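# Push a bottle upright into a row's gap

## Task

Push the bottle, without grasping, lifting or tipping it, into the empty slot in the row, so it ends up standing upright by itself. Every other item in the row must stay where it was, with no box or carton rotated more than slightly. Nothing may fall off the table, and the result only counts if it holds without the robot touching anything.

## Robot and tools

Robot: a single 7-joint arm with a two-finger parallel gripper, seen through one camera, cam_wrist (896x504 pixels), mounted on the hand. Occasionally a loose object gets a short shove from outside, so recheck the scene before finishing.

Scene frame: the origin lies on the table surface under the arm's base. +z is up, and +y is to the left when facing along +x. Positions are in metres. The base itself may sit at a slight tilt. At long reach the reported hand position can be off from the true one.

Gripper geometry: the fingers extend along the gripper's own +z axis and close along its y axis. end_effector_position marks the spot between the pads when closed, roughly 2 cm short of the fingertips. Closing pushes the tips about 10 mm further along +z. For this job the fingers serve only as a pusher. Never pinch or lift the bottle.

Tool execute_actions, argument actions: a list holding zero or one item.
- An empty list returns the current state together with camera pictures.
- A motion item looks like {"rows": [[...]], "steps": N}, with N from 1 to 15 (default 15). Each control step lasts 1/30 s. Each row drives one step, and if there are fewer rows than steps, the final row repeats. A motion needs at least 10 steps.
- A wait item is {"steps": N} with no rows, N up to 300. It sends nothing new and returns once N steps have elapsed since the previous result.
- The optional flag pictures (true/false) requests images. Without it, images come back only for an empty list.

Each row holds 8 numbers and is a single command for the one arm: the absolute target angles of joints 1 to 7 in radians, followed by the gripper opening. These are goal angles, not offsets, in the same order as the Joint positions line. The ranges are: waist -6.283 to 6.283, shoulder -2.059 to 2.094, upper arm roll -6.283 to 6.283, elbow -0.192 to 3.927, forearm roll -6.283 to 6.283, wrist pitch -1.693 to 3.142, wrist roll -6.283 to 6.283. The eighth number is unitless, from -1 (closed) to +1 (fully open). It is an absolute target, not a change.

A target more than 0.010 rad outside a joint's range is refused, together with the whole call, if it also lies beyond that joint's current angle. True ends may differ from the listed ones by up to 0.010 rad. Targets past a real end are clipped to it, and the result then reports "joint sent to its limit". That message may concern an earlier action that is still running. If it does not appear, that proves nothing about room left.

Motion behaviour:
- Joint targets ramp at no more than 3.14 rad/s, accelerate over 0.16 s, and all joints finish together.
- Each step's target stays within 0.623 rad of the measured angle.
- Targets that would shift the hand more than 70 mm from where it is get scaled back.
- The last 10 steps of an action run after its result is returned, while the operator is composing the next call.
- The arm keeps heading for the last row sent until motion nearly stalls or a step is HELD. After that, only a new action moves it further.

Result lines:
- State: end_effector_position, end_effector_quat_wxyz, and linear (m/s) and angular (rad/s) velocities, all in the scene frame.
- Joint positions and Joint velocities: the seven joints, then the finger-pad gap in m (0.084 m is fully open).
- grip_measured: the measured opening on the same -1..1 scale as the command.
- Joint torques: raw drive outputs with per-unit offset, scale and noise. They are nonzero even in free air.
- "joint command not followed": the clearance check changed or blocked targets. Mounting blocks and posts count as arm.
- HELD: marks steps on which a row, or part of it, was not sent.
- MOTOR HOT: appears from 65 °C. At 80 °C an OVER-TEMPERATURE FAULT brakes the arm until it cools.
- TORQUE FAULT: a joint hit its load limit (waist 47, shoulder 47, upper arm roll 28.2, elbow 28.2, forearm roll 28.2, wrist pitch 18.8, wrist roll 18.8 N m). The arm backs that joint off, pauses 10 s and drops the rest of the call.

Tool zoom_image: arguments camera (only "cam_wrist") and region [x0, y0, x1, y1] in pixels of the latest full image, with origin at the top-left. The region can be at most 504x504. It returns a magnified crop. Intrinsics: fx = fy = 673.37, cx = 446.124, cy = 251.055, vertical field of view about 41 degrees, with mild radial distortion.

Tool finished_scene, argument scene: the integer number of the current scene. Answering without any tool call also ends things.

Things to avoid:
- Fast or forceful contact. Nudge the bottle low on its body with small, slow steps so it slides rather than tips.
- Clipping neighbouring boxes or cartons, or pushing anything off the table.
- Sustained loads, which heat the motors.
- Pinching or lifting the bottle.

Before calling finished_scene, back the gripper away from everything and confirm with a fresh image that the bottle stands upright by itself.

Each tool is called after "Emit:" as name(argument=value, ...) on one line, values as JSON.

## Session

Emit:
execute_actions(actions=[])

Scene clock: 0.00 s of 4500.00 s.
end_effector_position=(+0.5751, +0.3154, +0.2920) grip_measured=+1.00 end_effector_quat_wxyz=(-0.080, +0.727, -0.670, +0.123) end_effector_velocity=(-0.000, -0.000, +0.000) end_effector_angular_velocity=(-0.000, -0.000, -0.001)
Joint positions: [ 0.043 -0.025 -0.122  1.193  0.888  0.956  1.171  0.084]
Joint velocities: [ 0.    -0.001 -0.001 -0.001 -0.001  0.     0.001 -0.   ]
Joint torques (N m, as the arm reports them, + toward a larger angle): no reading

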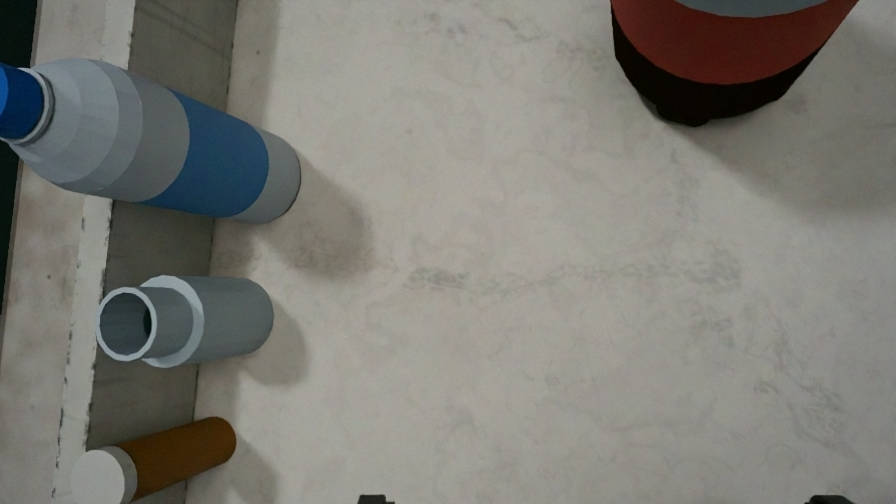

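Emit:
execute_actions(actions=[{"rows":[[-1.762,0.792,1.684,1.7,0,1.55,0,-1]]}])

Emit:
execute_actions(actions=[{"steps":60}], pictures=true)

Scene clock: 2.57 s of 4500.00 s.
end_effector_position=(+0.5746, +0.3003, +0.2734) grip_measured=+0.26 end_effector_quat_wxyz=(-0.018, +0.773, -0.626, +0.103) end_effector_velocity=(-0.028, -0.302, -0.333) end_effector_angular_velocity=(-1.105, +1.926, +1.570)
Joint positions: [-0.046  0.057 -0.033  1.271  0.798  1.041  1.079  0.055]
Joint velocities: [-1.364  1.383  1.411  1.15  -1.377  1.255 -1.356 -0.205]
Joint torques (N m, as the arm reports them, + toward a larger angle): [-17.73  -3.11 -12.33   2.77  -1.13  -1.48  -0.83]
Steps of this call (steps 1 to 72: nothing new was sent; steps 73 to 77: the first 5 steps of this action). Readings (joint positions):
73: [0.043 -0.025 -0.122 1.193 0.887 0.956 1.170]
74: [0.040 -0.022 -0.119 1.196 0.884 0.960 1.166]
76: [-0.004 0.016 -0.077 1.234 0.841 1.002 1.122]
77: the state above

Scene clock: 4.57 s of 4500.00 s.
end_effector_position=(+0.5170, +0.1889, +0.5441) grip_measured=-1.00 end_effector_quat_wxyz=(+0.001, +0.997, -0.001, +0.074) end_effector_velocity=(-0.001, -0.001, +0.000) end_effector_angular_velocity=(-0.000, +0.001, +0.002)
Joint positions: [-1.762  0.792  1.684  1.7    0.     1.55   0.     0.   ]
Joint velocities: [-0.001  0.001  0.    -0.    -0.     0.002 -0.003  0.   ]
Joint torques (N m, as the arm reports them, + toward a larger angle): [-13.78   1.74   1.23  12.02   0.03  -2.1   -0.1 ]
Kept back: nothing.
Steps of this call (steps 1 to 10: the last 10 steps of your previous action; steps 11 to 60: the robot went on to your last target). Readings (joint positions):
1: [-0.092 0.105 0.014 1.307 0.752 1.083 1.034]
2: [-0.135 0.151 0.059 1.337 0.708 1.120 0.991]
4: [-0.214 0.233 0.139 1.383 0.629 1.179 0.912]
8: [-0.384 0.386 0.310 1.469 0.462 1.280 0.740]
60: the state above
The arm was judged still, so your last target was given up. Only a new action makes it travel on or press farther. Fingers that are still opening or closing keep moving.

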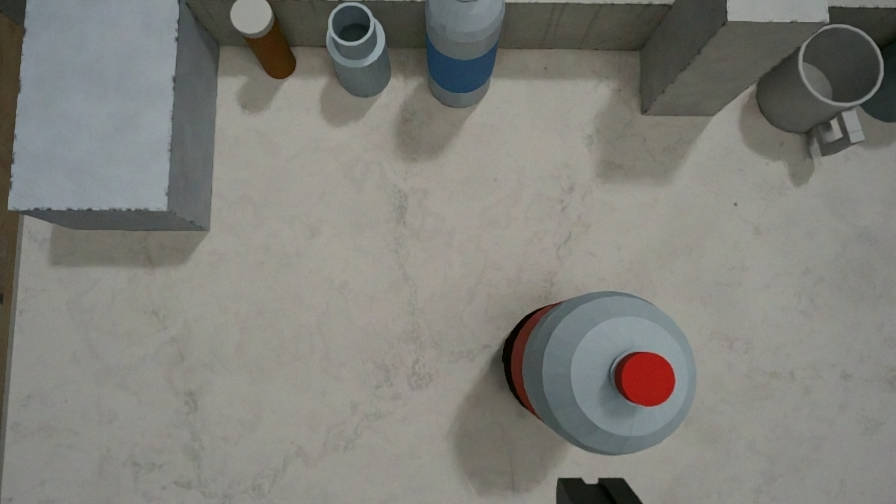

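Emit:
execute_actions(actions=[{"rows":[[-1.762,0.792,1.684,0.75,0,1.2,0,-1]]}])

Emit:
execute_actions(actions=[{"steps":25}])

Emit:
execute_actions(actions=[{"rows":[[-1.762,0.792,1.684,0.3,0,-0.2,-0.15,-1]]}])

Emit:
execute_actions(actions=[{"steps":25}])

Emit:
execute_actions(actions=[{"rows":[[-1.3,0.9,1.3,0.33,0,-0.65,-0.15,-1]]}])

Emit:
execute_actions(actions=[{"rows":[[-0.872,1.07,0.944,0.42,0,-1.03,-0.15,-1]]}])

Emit:
execute_actions(actions=[{"steps":20}], pictures=true)

Scene clock: 7.00 s of 4500.00 s.
end_effector_position=(+0.5182, +0.1875, +0.5160) grip_measured=-1.00 end_effector_quat_wxyz=(+0.001, +0.998, -0.002, +0.061) end_effector_velocity=(-0.029, -0.010, -0.496) end_effector_angular_velocity=(+0.010, +0.637, -0.014)
Joint positions: [-1.765  0.793  1.684  1.622  0.     1.5    0.     0.   ]
Joint velocities: [ 0.02   0.009 -0.027 -1.254 -0.003 -0.63  -0.     0.   ]
Joint torques (N m, as the arm reports them, + toward a larger angle): [-9.23  0.61  1.85  8.25  0.62 -1.37  0.06]
Steps of this call (steps 1 to 68: nothing new was sent; steps 69 to 73: the first 5 steps of this action). Readings (joint positions):
69: [-1.762 0.792 1.684 1.700 -0.000 1.550 -0.000]
70: [-1.762 0.792 1.684 1.697 0.000 1.547 -0.000]
72: [-1.765 0.792 1.684 1.660 0.000 1.522 -0.000]
73: the state above

Scene clock: 7.83 s of 4500.00 s.
end_effector_position=(+0.3330, +0.1885, +0.2106) grip_measured=-1.00 end_effector_quat_wxyz=(+0.001, +0.976, -0.001, -0.216) end_effector_velocity=(-0.190, +0.003, -0.134) end_effector_angular_velocity=(-0.002, +0.377, +0.012)
Joint positions: [-1.761  0.792  1.684  0.777 -0.     1.211 -0.     0.   ]
Joint velocities: [ 0.013 -0.003  0.004 -0.49  -0.001 -0.123  0.     0.   ]
Joint torques (N m, as the arm reports them, + toward a larger angle): [-16.06   2.43   1.15  17.27   0.22  -1.57  -0.18]
Kept back: nothing.
Steps of this call (steps 1 to 10: the last 10 steps of your previous action; steps 11 to 25: the robot went on to your last target). Readings (joint positions):
1: [-1.764 0.793 1.683 1.579 -0.000 1.480 0.000]
2: [-1.762 0.792 1.683 1.538 -0.000 1.462 0.000]
4: [-1.761 0.792 1.684 1.466 0.000 1.431 -0.000]
8: [-1.761 0.792 1.684 1.327 -0.000 1.380 0.000]
25: the state above

Scene clock: 8.00 s of 4500.00 s.
end_effector_position=(+0.3229, +0.1880, +0.1866) grip_measured=-1.00 end_effector_quat_wxyz=(-0.002, +0.979, +0.010, -0.203) end_effector_velocity=(-0.116, -0.005, -0.331) end_effector_angular_velocity=(+0.151, -0.492, +0.335)
Joint positions: [-1.764  0.792  1.684  0.695  0.     1.104 -0.024  0.   ]
Joint velocities: [-0.008  0.002 -0.009 -1.142  0.    -1.628 -0.38   0.   ]
Joint torques (N m, as the arm reports them, + toward a larger angle): [-8.57  1.24  0.88  2.26  0.19 -0.64 -0.25]
Steps of this call (steps 1 to 5: the first 5 steps of this action). Readings (joint positions):
1: [-1.761 0.792 1.684 0.765 -0.000 1.208 -0.000]
2: [-1.761 0.792 1.684 0.758 -0.000 1.201 -0.001]
4: [-1.763 0.792 1.684 0.727 0.000 1.152 -0.012]
5: the state above

Scene clock: 8.83 s of 4500.00 s.
end_effector_position=(+0.4365, +0.1881, +0.1716) grip_measured=-1.00 end_effector_quat_wxyz=(+0.020, +0.967, +0.072, +0.245) end_effector_velocity=(+0.003, -0.001, +0.003) end_effector_angular_velocity=(-0.002, -0.018, -0.000)
Joint positions: [-1.762  0.792  1.684  0.3   -0.    -0.198 -0.15   0.   ]
Joint velocities: [-0.    -0.001 -0.002 -0.002 -0.    -0.02  -0.002  0.   ]
Joint torques (N m, as the arm reports them, + toward a larger angle): [-11.57   1.11   0.54   7.62  -0.17  -2.81  -0.3 ]
Kept back: nothing.
Steps of this call (steps 1 to 10: the last 10 steps of your previous action; steps 11 to 25: the robot went on to your last target). Readings (joint positions):
1: [-1.763 0.792 1.684 0.653 0.000 1.046 -0.037]
2: [-1.763 0.792 1.684 0.606 -0.000 0.981 -0.051]
4: [-1.762 0.792 1.684 0.514 -0.000 0.827 -0.080]
8: [-1.761 0.792 1.684 0.367 -0.000 0.445 -0.126]
25: the state above

Scene clock: 9.00 s of 4500.00 s.
end_effector_position=(+0.4447, +0.1871, +0.1656) grip_measured=-1.00 end_effector_quat_wxyz=(+0.011, +0.962, +0.061, +0.265) end_effector_velocity=(+0.112, -0.031, -0.144) end_effector_angular_velocity=(+0.408, -0.576, -0.288)
Joint positions: [-1.67   0.813  1.606  0.308 -0.    -0.294 -0.15   0.   ]
Joint velocities: [ 1.671  0.393 -1.397  0.129 -0.001 -1.646 -0.002  0.   ]
Joint torques (N m, as the arm reports them, + toward a larger angle): [ 2.41  3.55 -2.55  5.5   0.06 -3.18  0.08]
Steps of this call (steps 1 to 5: the first 5 steps of this action). Readings (joint positions):
1: [-1.762 0.792 1.684 0.300 -0.000 -0.199 -0.150]
2: [-1.758 0.793 1.681 0.300 -0.000 -0.203 -0.150]
4: [-1.716 0.802 1.645 0.304 -0.000 -0.247 -0.150]
5: the state above

Scene clock: 9.50 s of 4500.00 s.
end_effector_position=(+0.4538, +0.1576, +0.1102) grip_measured=-1.00 end_effector_quat_wxyz=(+0.012, +0.947, +0.008, +0.321) end_effector_velocity=(+0.013, -0.177, -0.238) end_effector_angular_velocity=(-0.054, -0.339, -0.451)
Joint positions: [-1.211  0.935  1.224  0.352 -0.    -0.735 -0.15   0.   ]
Joint velocities: [ 1.652  0.655 -1.377  0.371 -0.001 -1.472  0.001  0.   ]
Joint torques (N m, as the arm reports them, + toward a larger angle): [-0.15 -0.29 -1.5   1.43  0.23 -2.85  0.01]
Steps of this call (steps 1 to 10: the last 10 steps of your previous action; steps 11 to 15: the first 5 steps of this action). Readings (joint positions):
11: [-1.305 0.899 1.304 0.330 -0.000 -0.645 -0.150]
12: [-1.301 0.900 1.300 0.331 -0.000 -0.651 -0.150]
14: [-1.257 0.916 1.264 0.341 -0.000 -0.693 -0.150]
15: the state above

Scene clock: 10.17 s of 4500.00 s.
end_effector_position=(+0.4349, +0.1126, +0.0532) grip_measured=-1.00 end_effector_quat_wxyz=(+0.058, +0.940, -0.015, +0.337) end_effector_velocity=(-0.002, -0.001, -0.002) end_effector_angular_velocity=(-0.000, +0.005, -0.003)
Joint positions: [-0.873  1.07   0.944  0.42  -0.    -1.03  -0.15   0.   ]
Joint velocities: [ 0.004  0.003 -0.004 -0.001  0.    -0.001  0.001  0.   ]
Joint torques (N m, as the arm reports them, + toward a larger angle): [-14.39 -10.42   0.79   0.18  -0.25  -3.02  -0.46]
Kept back: nothing.
Steps of this call (steps 1 to 10: the last 10 steps of your previous action; steps 11 to 20: the robot went on to your last target). Readings (joint positions):
1: [-1.150 0.959 1.174 0.365 -0.000 -0.788 -0.150]
2: [-1.086 0.985 1.121 0.378 -0.000 -0.842 -0.150]
4: [-0.974 1.031 1.029 0.398 0.000 -0.937 -0.150]
8: [-0.887 1.065 0.957 0.415 0.000 -1.014 -0.150]
20: the state above

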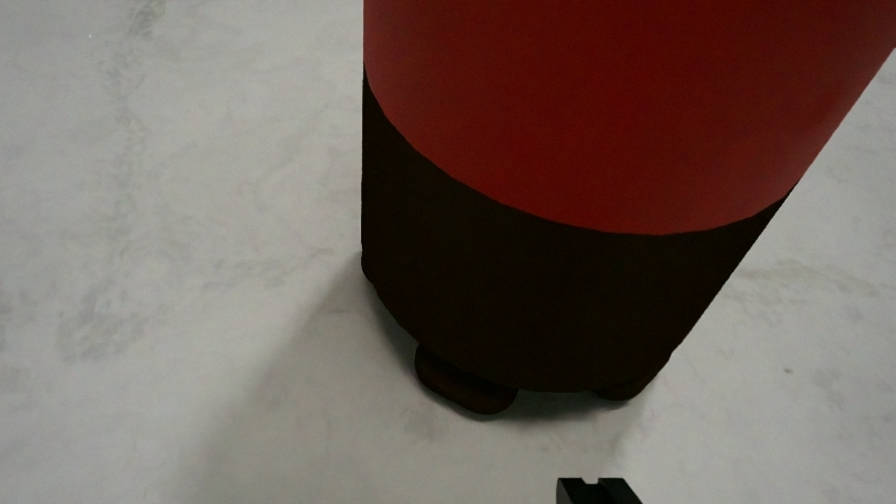

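Emit:
execute_actions(actions=[{"rows":[[-0.875,1.073,0.944,0.44,0,-1.01,-0.15,-1],[-0.878,1.076,0.944,0.46,0,-0.99,-0.15,-1],[-0.88,1.076,0.945,0.47,0,-0.98,-0.15,-1],[-0.88,1.076,0.945,0.48,0,-0.97,-0.15,-1],[-0.88,1.075,0.946,0.49,0,-0.96,-0.15,-1],[-0.88,1.075,0.946,0.5,0,-0.95,-0.15,-1],[-0.879,1.074,0.946,0.51,0,-0.94,-0.15,-1],[-0.878,1.073,0.947,0.52,0,-0.93,-0.15,-1],[-0.877,1.073,0.947,0.53,0,-0.92,-0.15,-1],[-0.876,1.072,0.947,0.54,0,-0.91,-0.15,-1],[-0.875,1.071,0.948,0.55,0,-0.9,-0.15,-1],[-0.874,1.07,0.948,0.56,0,-0.89,-0.15,-1],[-0.873,1.07,0.948,0.57,0,-0.88,-0.15,-1],[-0.872,1.069,0.948,0.58,0,-0.87,-0.15,-1],[-0.871,1.068,0.948,0.59,0,-0.86,-0.15,-1]]}])

Emit:
execute_actions(actions=[{"rows":[[-0.87,1.068,0.948,0.6,0,-0.85,-0.15,-1],[-0.869,1.067,0.949,0.61,0,-0.84,-0.15,-1],[-0.868,1.066,0.949,0.62,0,-0.83,-0.15,-1],[-0.867,1.065,0.949,0.63,0,-0.82,-0.15,-1],[-0.866,1.065,0.949,0.64,0,-0.812,-0.15,-1],[-0.865,1.064,0.949,0.65,0,-0.805,-0.15,-1],[-0.862,1.065,0.948,0.661,0,-0.797,-0.15,-1],[-0.859,1.066,0.947,0.672,0,-0.788,-0.15,-1],[-0.856,1.068,0.946,0.683,0,-0.78,-0.15,-1],[-0.853,1.069,0.946,0.694,0,-0.772,-0.15,-1],[-0.85,1.07,0.945,0.705,0,-0.763,-0.15,-1],[-0.847,1.071,0.944,0.716,0,-0.755,-0.15,-1],[-0.844,1.073,0.943,0.727,0,-0.747,-0.15,-1],[-0.841,1.074,0.942,0.738,0,-0.739,-0.15,-1],[-0.838,1.075,0.941,0.749,0,-0.73,-0.15,-1]]}])

Emit:
execute_actions(actions=[{"steps":18}], pictures=true)

Scene clock: 11.67 s of 4500.00 s.
end_effector_position=(+0.4462, +0.1091, +0.0520) grip_measured=-1.00 end_effector_quat_wxyz=(+0.057, +0.940, -0.018, +0.337) end_effector_velocity=(+0.142, -0.042, +0.010) end_effector_angular_velocity=(+0.004, -0.073, -0.048)
Joint positions: [-0.877  1.074  0.944  0.454 -0.    -0.996 -0.15   0.   ]
Joint velocities: [-0.052  0.023  0.003  0.38   0.002  0.333 -0.001  0.   ]
Joint torques (N m, as the arm reports them, + toward a larger angle): [-14.28 -11.26   0.66  -0.06  -0.19  -2.91  -0.01]
Steps of this call (steps 1 to 15: the robot went on to your last target; steps 16 to 40: nothing new was sent; steps 41 to 45: the first 5 steps of this action). Readings (joint positions):
41: [-0.872 1.070 0.944 0.420 -0.000 -1.030 -0.150]
42: [-0.872 1.070 0.944 0.422 -0.000 -1.026 -0.150]
44: [-0.875 1.073 0.944 0.441 -0.000 -1.007 -0.150]
45: the state above

Scene clock: 12.17 s of 4500.00 s.
end_effector_position=(+0.4995, +0.1045, +0.0515) grip_measured=-1.00 end_effector_quat_wxyz=(+0.056, +0.940, -0.012, +0.337) end_effector_velocity=(+0.104, -0.002, +0.005) end_effector_angular_velocity=(-0.010, +0.006, +0.041)
Joint positions: [-0.869  1.067  0.949  0.607  0.    -0.843 -0.15   0.   ]
Joint velocities: [ 0.031 -0.024  0.007  0.3   -0.001  0.296  0.     0.   ]
Joint torques (N m, as the arm reports them, + toward a larger angle): [-17.71 -13.71   0.7    3.68  -0.51  -3.65   0.06]
Steps of this call (steps 1 to 10: the last 10 steps of your previous action; steps 11 to 15: the first 5 steps of this action). Readings (joint positions):
11: [-0.873 1.070 0.948 0.566 0.000 -0.883 -0.150]
12: [-0.872 1.069 0.948 0.576 -0.000 -0.873 -0.150]
14: [-0.870 1.068 0.948 0.597 0.000 -0.853 -0.150]
15: the state above

Scene clock: 12.77 s of 4500.00 s.
end_effector_position=(+0.5445, +0.1023, +0.0510) grip_measured=-1.00 end_effector_quat_wxyz=(+0.055, +0.940, -0.006, +0.338) end_effector_velocity=(+0.001, -0.001, -0.003) end_effector_angular_velocity=(+0.001, +0.009, -0.003)
Joint positions: [-0.838  1.075  0.941  0.747  0.    -0.731 -0.15   0.   ]
Joint velocities: [ 0.005  0.002 -0.004  0.009  0.001  0.014  0.002  0.   ]
Joint torques (N m, as the arm reports them, + toward a larger angle): [-17.66 -14.14   0.82   4.71  -0.46  -3.19  -0.18]
Kept back: nothing.
Steps of this call (steps 1 to 10: the last 10 steps of your previous action; steps 11 to 18: the robot went on to your last target). Readings (joint positions):
1: [-0.868 1.066 0.949 0.617 -0.000 -0.833 -0.150]
2: [-0.867 1.066 0.949 0.627 -0.000 -0.824 -0.150]
4: [-0.864 1.065 0.948 0.647 -0.000 -0.808 -0.150]
8: [-0.854 1.069 0.946 0.691 0.000 -0.775 -0.150]
18: the state above

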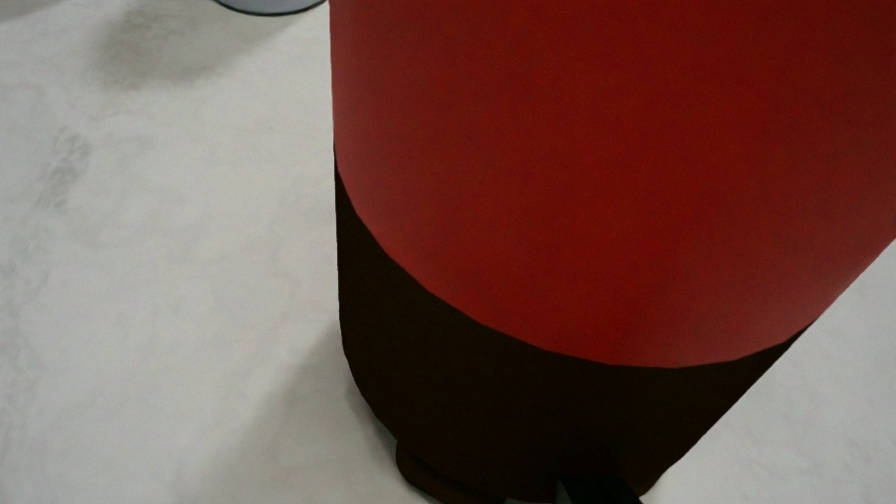

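Emit:
execute_actions(actions=[{"rows":[[-0.836,1.076,0.94,0.757,0,-0.724,-0.15,-1],[-0.833,1.077,0.939,0.769,0,-0.715,-0.15,-1],[-0.829,1.079,0.938,0.785,0,-0.703,-0.15,-1],[-0.824,1.081,0.937,0.802,0,-0.691,-0.15,-1],[-0.82,1.083,0.936,0.819,0,-0.678,-0.15,-1],[-0.815,1.085,0.934,0.836,0,-0.665,-0.15,-1],[-0.811,1.087,0.933,0.853,0,-0.653,-0.15,-1],[-0.806,1.089,0.932,0.87,0,-0.64,-0.15,-1],[-0.802,1.091,0.93,0.887,0,-0.627,-0.15,-1],[-0.798,1.093,0.929,0.904,0,-0.615,-0.15,-1],[-0.793,1.095,0.928,0.921,0,-0.602,-0.15,-1],[-0.789,1.097,0.926,0.938,0,-0.589,-0.15,-1],[-0.784,1.099,0.925,0.955,0,-0.577,-0.15,-1],[-0.78,1.101,0.924,0.971,0,-0.565,-0.15,-1],[-0.777,1.102,0.923,0.983,0,-0.556,-0.15,-1]]}])

Emit:
execute_actions(actions=[{"steps":18}], pictures=true)

Scene clock: 14.03 s of 4500.00 s.
end_effector_position=(+0.5516, +0.1018, +0.0506) grip_measured=-1.00 end_effector_quat_wxyz=(+0.055, +0.940, -0.005, +0.338) end_effector_velocity=(+0.108, -0.004, +0.000) end_effector_angular_velocity=(-0.000, -0.013, +0.024)
Joint positions: [-0.832  1.078  0.939  0.771  0.    -0.712 -0.15   0.   ]
Joint velocities: [ 0.091  0.041 -0.025  0.351  0.     0.25  -0.002  0.   ]
Joint torques (N m, as the arm reports them, + toward a larger angle): [-18.15 -15.21   1.57   6.59  -0.29  -3.2   -0.06]
Steps of this call (steps 1 to 15: the robot went on to your last target; steps 16 to 33: nothing new was sent; steps 34 to 38: the first 5 steps of this action). Readings (joint positions):
34: [-0.838 1.075 0.941 0.749 0.000 -0.730 -0.150]
35: [-0.838 1.075 0.941 0.750 -0.000 -0.729 -0.150]
37: [-0.835 1.077 0.940 0.761 0.000 -0.720 -0.150]
38: the state above

Scene clock: 14.63 s of 4500.00 s.
end_effector_position=(+0.6137, +0.0999, +0.0533) grip_measured=-1.00 end_effector_quat_wxyz=(+0.052, +0.939, +0.001, +0.339) end_effector_velocity=(+0.001, -0.001, -0.003) end_effector_angular_velocity=(+0.002, +0.011, -0.003)
Joint positions: [-0.778  1.102  0.923  0.981 -0.    -0.558 -0.15   0.   ]
Joint velocities: [ 0.006  0.005 -0.004  0.012  0.     0.016  0.001  0.   ]
Joint torques (N m, as the arm reports them, + toward a larger angle): [-20.63 -16.31   0.62   7.25  -0.39  -3.38  -0.49]
Kept back: nothing.
Steps of this call (steps 1 to 10: the last 10 steps of your previous action; steps 11 to 18: the robot went on to your last target). Readings (joint positions):
1: [-0.829 1.079 0.938 0.784 0.000 -0.703 -0.150]
2: [-0.825 1.081 0.937 0.799 0.000 -0.692 -0.150]
4: [-0.817 1.084 0.935 0.831 -0.000 -0.669 -0.150]
8: [-0.799 1.092 0.930 0.897 -0.000 -0.620 -0.150]
18: the state above

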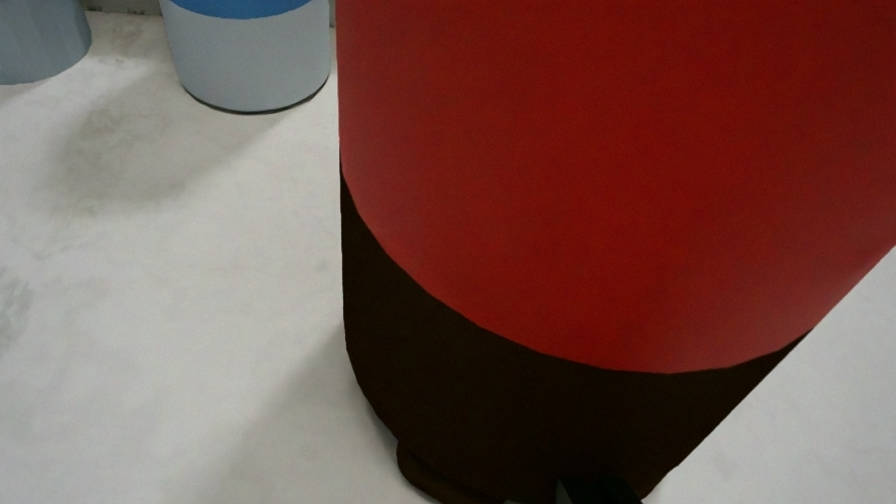

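Emit:
execute_actions(actions=[{"rows":[[-0.773,1.104,0.922,0.995,0,-0.549,-0.15,-1],[-0.767,1.108,0.919,1.012,0,-0.538,-0.15,-1],[-0.759,1.113,0.917,1.035,0,-0.524,-0.15,-1],[-0.751,1.118,0.914,1.058,0,-0.509,-0.15,-1],[-0.743,1.122,0.911,1.081,0,-0.495,-0.15,-1],[-0.735,1.127,0.908,1.104,0,-0.48,-0.15,-1],[-0.727,1.132,0.906,1.127,0,-0.466,-0.15,-1],[-0.719,1.137,0.903,1.15,0,-0.452,-0.15,-1],[-0.711,1.142,0.9,1.173,0,-0.437,-0.15,-1],[-0.704,1.146,0.897,1.196,0,-0.423,-0.15,-1],[-0.696,1.151,0.894,1.219,0,-0.409,-0.15,-1],[-0.688,1.156,0.892,1.242,0,-0.394,-0.15,-1],[-0.68,1.161,0.889,1.265,0,-0.38,-0.15,-1],[-0.672,1.165,0.886,1.288,0,-0.366,-0.15,-1],[-0.666,1.169,0.884,1.305,0,-0.355,-0.15,-1]]}])

Emit:
execute_actions(actions=[{"steps":18}], pictures=true)

Scene clock: 16.03 s of 4500.00 s.
end_effector_position=(+0.6223, +0.0996, +0.0526) grip_measured=-1.00 end_effector_quat_wxyz=(+0.052, +0.940, +0.002, +0.339) end_effector_velocity=(+0.125, -0.007, -0.005) end_effector_angular_velocity=(+0.004, -0.007, +0.016)
Joint positions: [-0.766  1.109  0.919  1.014 -0.    -0.536 -0.15   0.   ]
Joint velocities: [ 0.164  0.102 -0.059  0.475 -0.     0.291 -0.001  0.   ]
Joint torques (N m, as the arm reports them, + toward a larger angle): [-19.45 -17.45   1.65   8.97  -0.57  -3.14  -0.34]
Steps of this call (steps 1 to 15: the robot went on to your last target; steps 16 to 37: nothing new was sent; steps 38 to 42: the first 5 steps of this action). Readings (joint positions):
38: [-0.777 1.102 0.923 0.983 0.000 -0.556 -0.150]
39: [-0.776 1.102 0.923 0.985 0.000 -0.555 -0.150]
41: [-0.771 1.106 0.921 1.000 -0.000 -0.545 -0.150]
42: the state above

Scene clock: 16.63 s of 4500.00 s.
end_effector_position=(+0.6940, +0.0966, +0.0535) grip_measured=-1.00 end_effector_quat_wxyz=(+0.050, +0.939, +0.007, +0.339) end_effector_velocity=(+0.003, -0.002, -0.003) end_effector_angular_velocity=(-0.001, +0.010, -0.002)
Joint positions: [-0.667  1.168  0.884  1.302 -0.    -0.357 -0.15   0.   ]
Joint velocities: [ 0.01   0.006 -0.007  0.021  0.     0.02   0.001  0.   ]
Joint torques (N m, as the arm reports them, + toward a larger angle): [-22.93 -19.45   0.47   9.09  -0.3   -3.49  -0.39]
Kept back: nothing.
Steps of this call (steps 1 to 10: the last 10 steps of your previous action; steps 11 to 18: the robot went on to your last target). Readings (joint positions):
1: [-0.760 1.112 0.917 1.032 -0.000 -0.525 -0.150]
2: [-0.753 1.116 0.915 1.051 -0.000 -0.513 -0.150]
4: [-0.739 1.125 0.910 1.094 -0.000 -0.487 -0.150]
8: [-0.708 1.144 0.899 1.184 -0.000 -0.431 -0.150]
18: the state above

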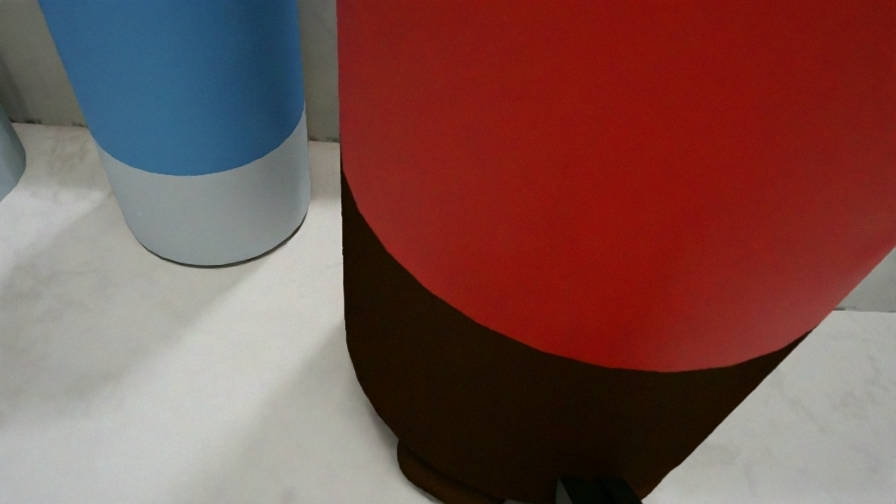

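Emit:
execute_actions(actions=[{"rows":[[-0.66,1.173,0.882,1.321,0,-0.346,-0.15,-1],[-0.654,1.177,0.88,1.336,0,-0.337,-0.15,-1],[-0.648,1.181,0.879,1.352,0,-0.328,-0.15,-1],[-0.643,1.185,0.877,1.367,0,-0.32,-0.15,-1],[-0.637,1.19,0.875,1.383,0,-0.311,-0.15,-1],[-0.631,1.194,0.873,1.399,0,-0.302,-0.15,-1],[-0.625,1.198,0.871,1.414,0,-0.293,-0.15,-1],[-0.619,1.202,0.87,1.43,0,-0.284,-0.15,-1],[-0.613,1.206,0.868,1.445,0,-0.275,-0.15,-1],[-0.607,1.21,0.866,1.461,0,-0.266,-0.15,-1],[-0.601,1.214,0.864,1.477,0,-0.258,-0.15,-1],[-0.596,1.218,0.862,1.492,0,-0.249,-0.15,-1],[-0.59,1.222,0.86,1.508,0,-0.24,-0.15,-1],[-0.584,1.227,0.859,1.523,0,-0.231,-0.15,-1],[-0.578,1.231,0.857,1.539,0,-0.222,-0.15,-1]]}])

Emit:
execute_actions(actions=[{"steps":18}], pictures=true)

Scene clock: 18.23 s of 4500.00 s.
end_effector_position=(+0.7015, +0.0964, +0.0533) grip_measured=-1.00 end_effector_quat_wxyz=(+0.050, +0.939, +0.008, +0.339) end_effector_velocity=(+0.089, +0.001, +0.003) end_effector_angular_velocity=(+0.007, -0.019, +0.015)
Joint positions: [-0.654  1.177  0.88   1.336  0.    -0.337 -0.15   0.   ]
Joint velocities: [ 0.141  0.099 -0.038  0.388 -0.     0.207 -0.001  0.   ]
Joint torques (N m, as the arm reports them, + toward a larger angle): [-23.74 -19.79   0.86   9.58  -0.06  -3.36  -0.45]
Steps of this call (steps 1 to 15: the robot went on to your last target; steps 16 to 43: nothing new was sent; steps 44 to 48: the first 5 steps of this action). Readings (joint positions):
44: [-0.666 1.169 0.884 1.305 0.000 -0.355 -0.150]
45: [-0.665 1.170 0.884 1.307 -0.000 -0.353 -0.150]
47: [-0.659 1.174 0.881 1.324 0.000 -0.344 -0.150]
48: the state above

Scene clock: 18.83 s of 4500.00 s.
end_effector_position=(+0.7394, +0.0947, +0.0481) grip_measured=-1.00 end_effector_quat_wxyz=(+0.048, +0.941, +0.010, +0.334) end_effector_velocity=(+0.006, -0.001, +0.003) end_effector_angular_velocity=(-0.002, -0.003, +0.001)
Joint positions: [-0.579  1.232  0.856  1.53   0.    -0.22  -0.15   0.   ]
Joint velocities: [ 0.007  0.004 -0.004  0.025 -0.     0.014 -0.     0.   ]
Joint torques (N m, as the arm reports them, + toward a larger angle): [-24.2  -24.46   3.22  18.92  -0.63  -6.34  -0.36]
Kept back: nothing.
Steps of this call (steps 1 to 10: the last 10 steps of your previous action; steps 11 to 18: the robot went on to your last target). Readings (joint positions):
1: [-0.649 1.180 0.879 1.349 -0.000 -0.330 -0.150]
2: [-0.644 1.184 0.877 1.364 -0.000 -0.322 -0.150]
4: [-0.633 1.192 0.874 1.394 -0.000 -0.305 -0.150]
8: [-0.610 1.208 0.867 1.455 -0.000 -0.270 -0.150]
18: the state above

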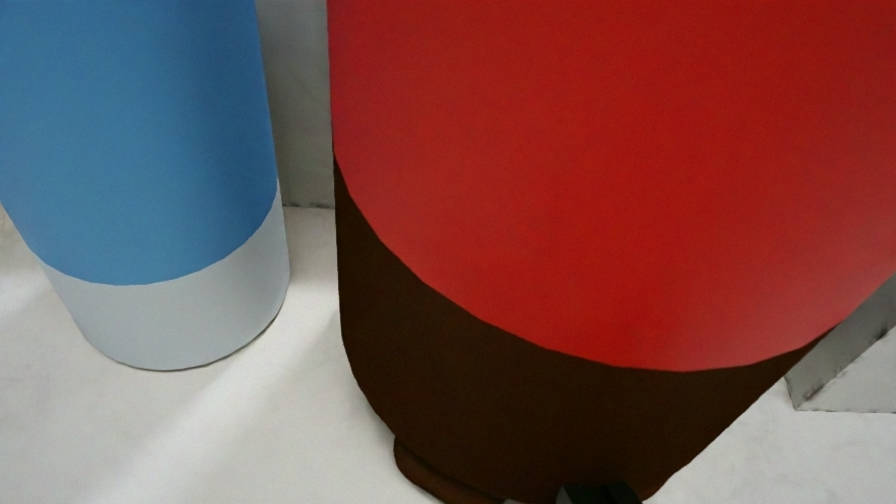

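Against the wall; back off.

Emit:
execute_actions(actions=[{"rows":[[-0.704,1.146,0.897,1.196,0,-0.423,-0.15,-1]]}])

Emit:
execute_actions(actions=[{"steps":18}], pictures=true)

Scene clock: 19.27 s of 4500.00 s.
end_effector_position=(+0.7288, +0.0977, +0.0560) grip_measured=-1.00 end_effector_quat_wxyz=(+0.048, +0.937, +0.009, +0.345) end_effector_velocity=(-0.221, +0.045, +0.140) end_effector_angular_velocity=(-0.019, -0.335, +0.017)
Joint positions: [-0.611  1.208  0.87   1.454 -0.001 -0.282 -0.15   0.   ]
Joint velocities: [-0.629 -0.484  0.252 -1.443 -0.011 -1.015 -0.     0.   ]
Joint torques (N m, as the arm reports them, + toward a larger angle): [-26.91 -19.7   -0.95   2.48  -0.07  -2.46  -0.48]
Steps of this call (steps 1 to 8: the robot went on to your last target; steps 9 to 13: the first 5 steps of this action). Readings (joint positions):
9: [-0.578 1.232 0.856 1.533 0.000 -0.221 -0.150]
10: [-0.579 1.231 0.856 1.529 0.000 -0.223 -0.150]
12: [-0.594 1.221 0.863 1.494 -0.000 -0.252 -0.150]
13: the state above

Scene clock: 19.87 s of 4500.00 s.
end_effector_position=(+0.6692, +0.0973, +0.0530) grip_measured=-1.00 end_effector_quat_wxyz=(+0.051, +0.939, +0.005, +0.340) end_effector_velocity=(-0.002, -0.001, -0.001) end_effector_angular_velocity=(+0.001, +0.004, -0.002)
Joint positions: [-0.704  1.146  0.897  1.197 -0.    -0.423 -0.15   0.   ]
Joint velocities: [-0.002  0.    -0.    -0.005  0.     0.     0.001  0.   ]
Joint torques (N m, as the arm reports them, + toward a larger angle): [-22.55 -17.91   0.6    7.53   0.06  -3.21  -0.06]
Kept back: nothing.
Steps of this call (steps 1 to 10: the last 10 steps of your previous action; steps 11 to 18: the robot went on to your last target). Readings (joint positions):
1: [-0.634 1.191 0.879 1.400 -0.001 -0.317 -0.150]
2: [-0.656 1.175 0.886 1.343 -0.001 -0.350 -0.150]
4: [-0.685 1.156 0.893 1.256 -0.001 -0.395 -0.150]
8: [-0.701 1.148 0.896 1.207 -0.000 -0.419 -0.150]
18: the state above

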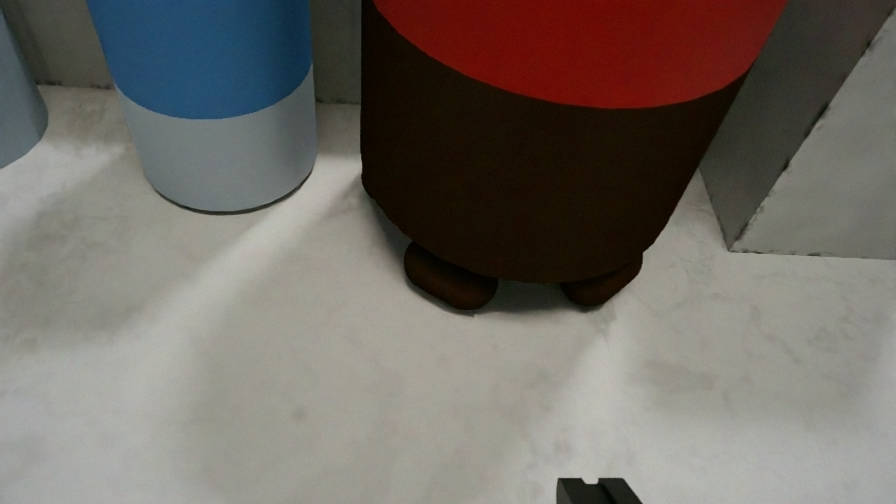

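Emit:
finished_scene(scene=1)

The scene is finished: the task was done.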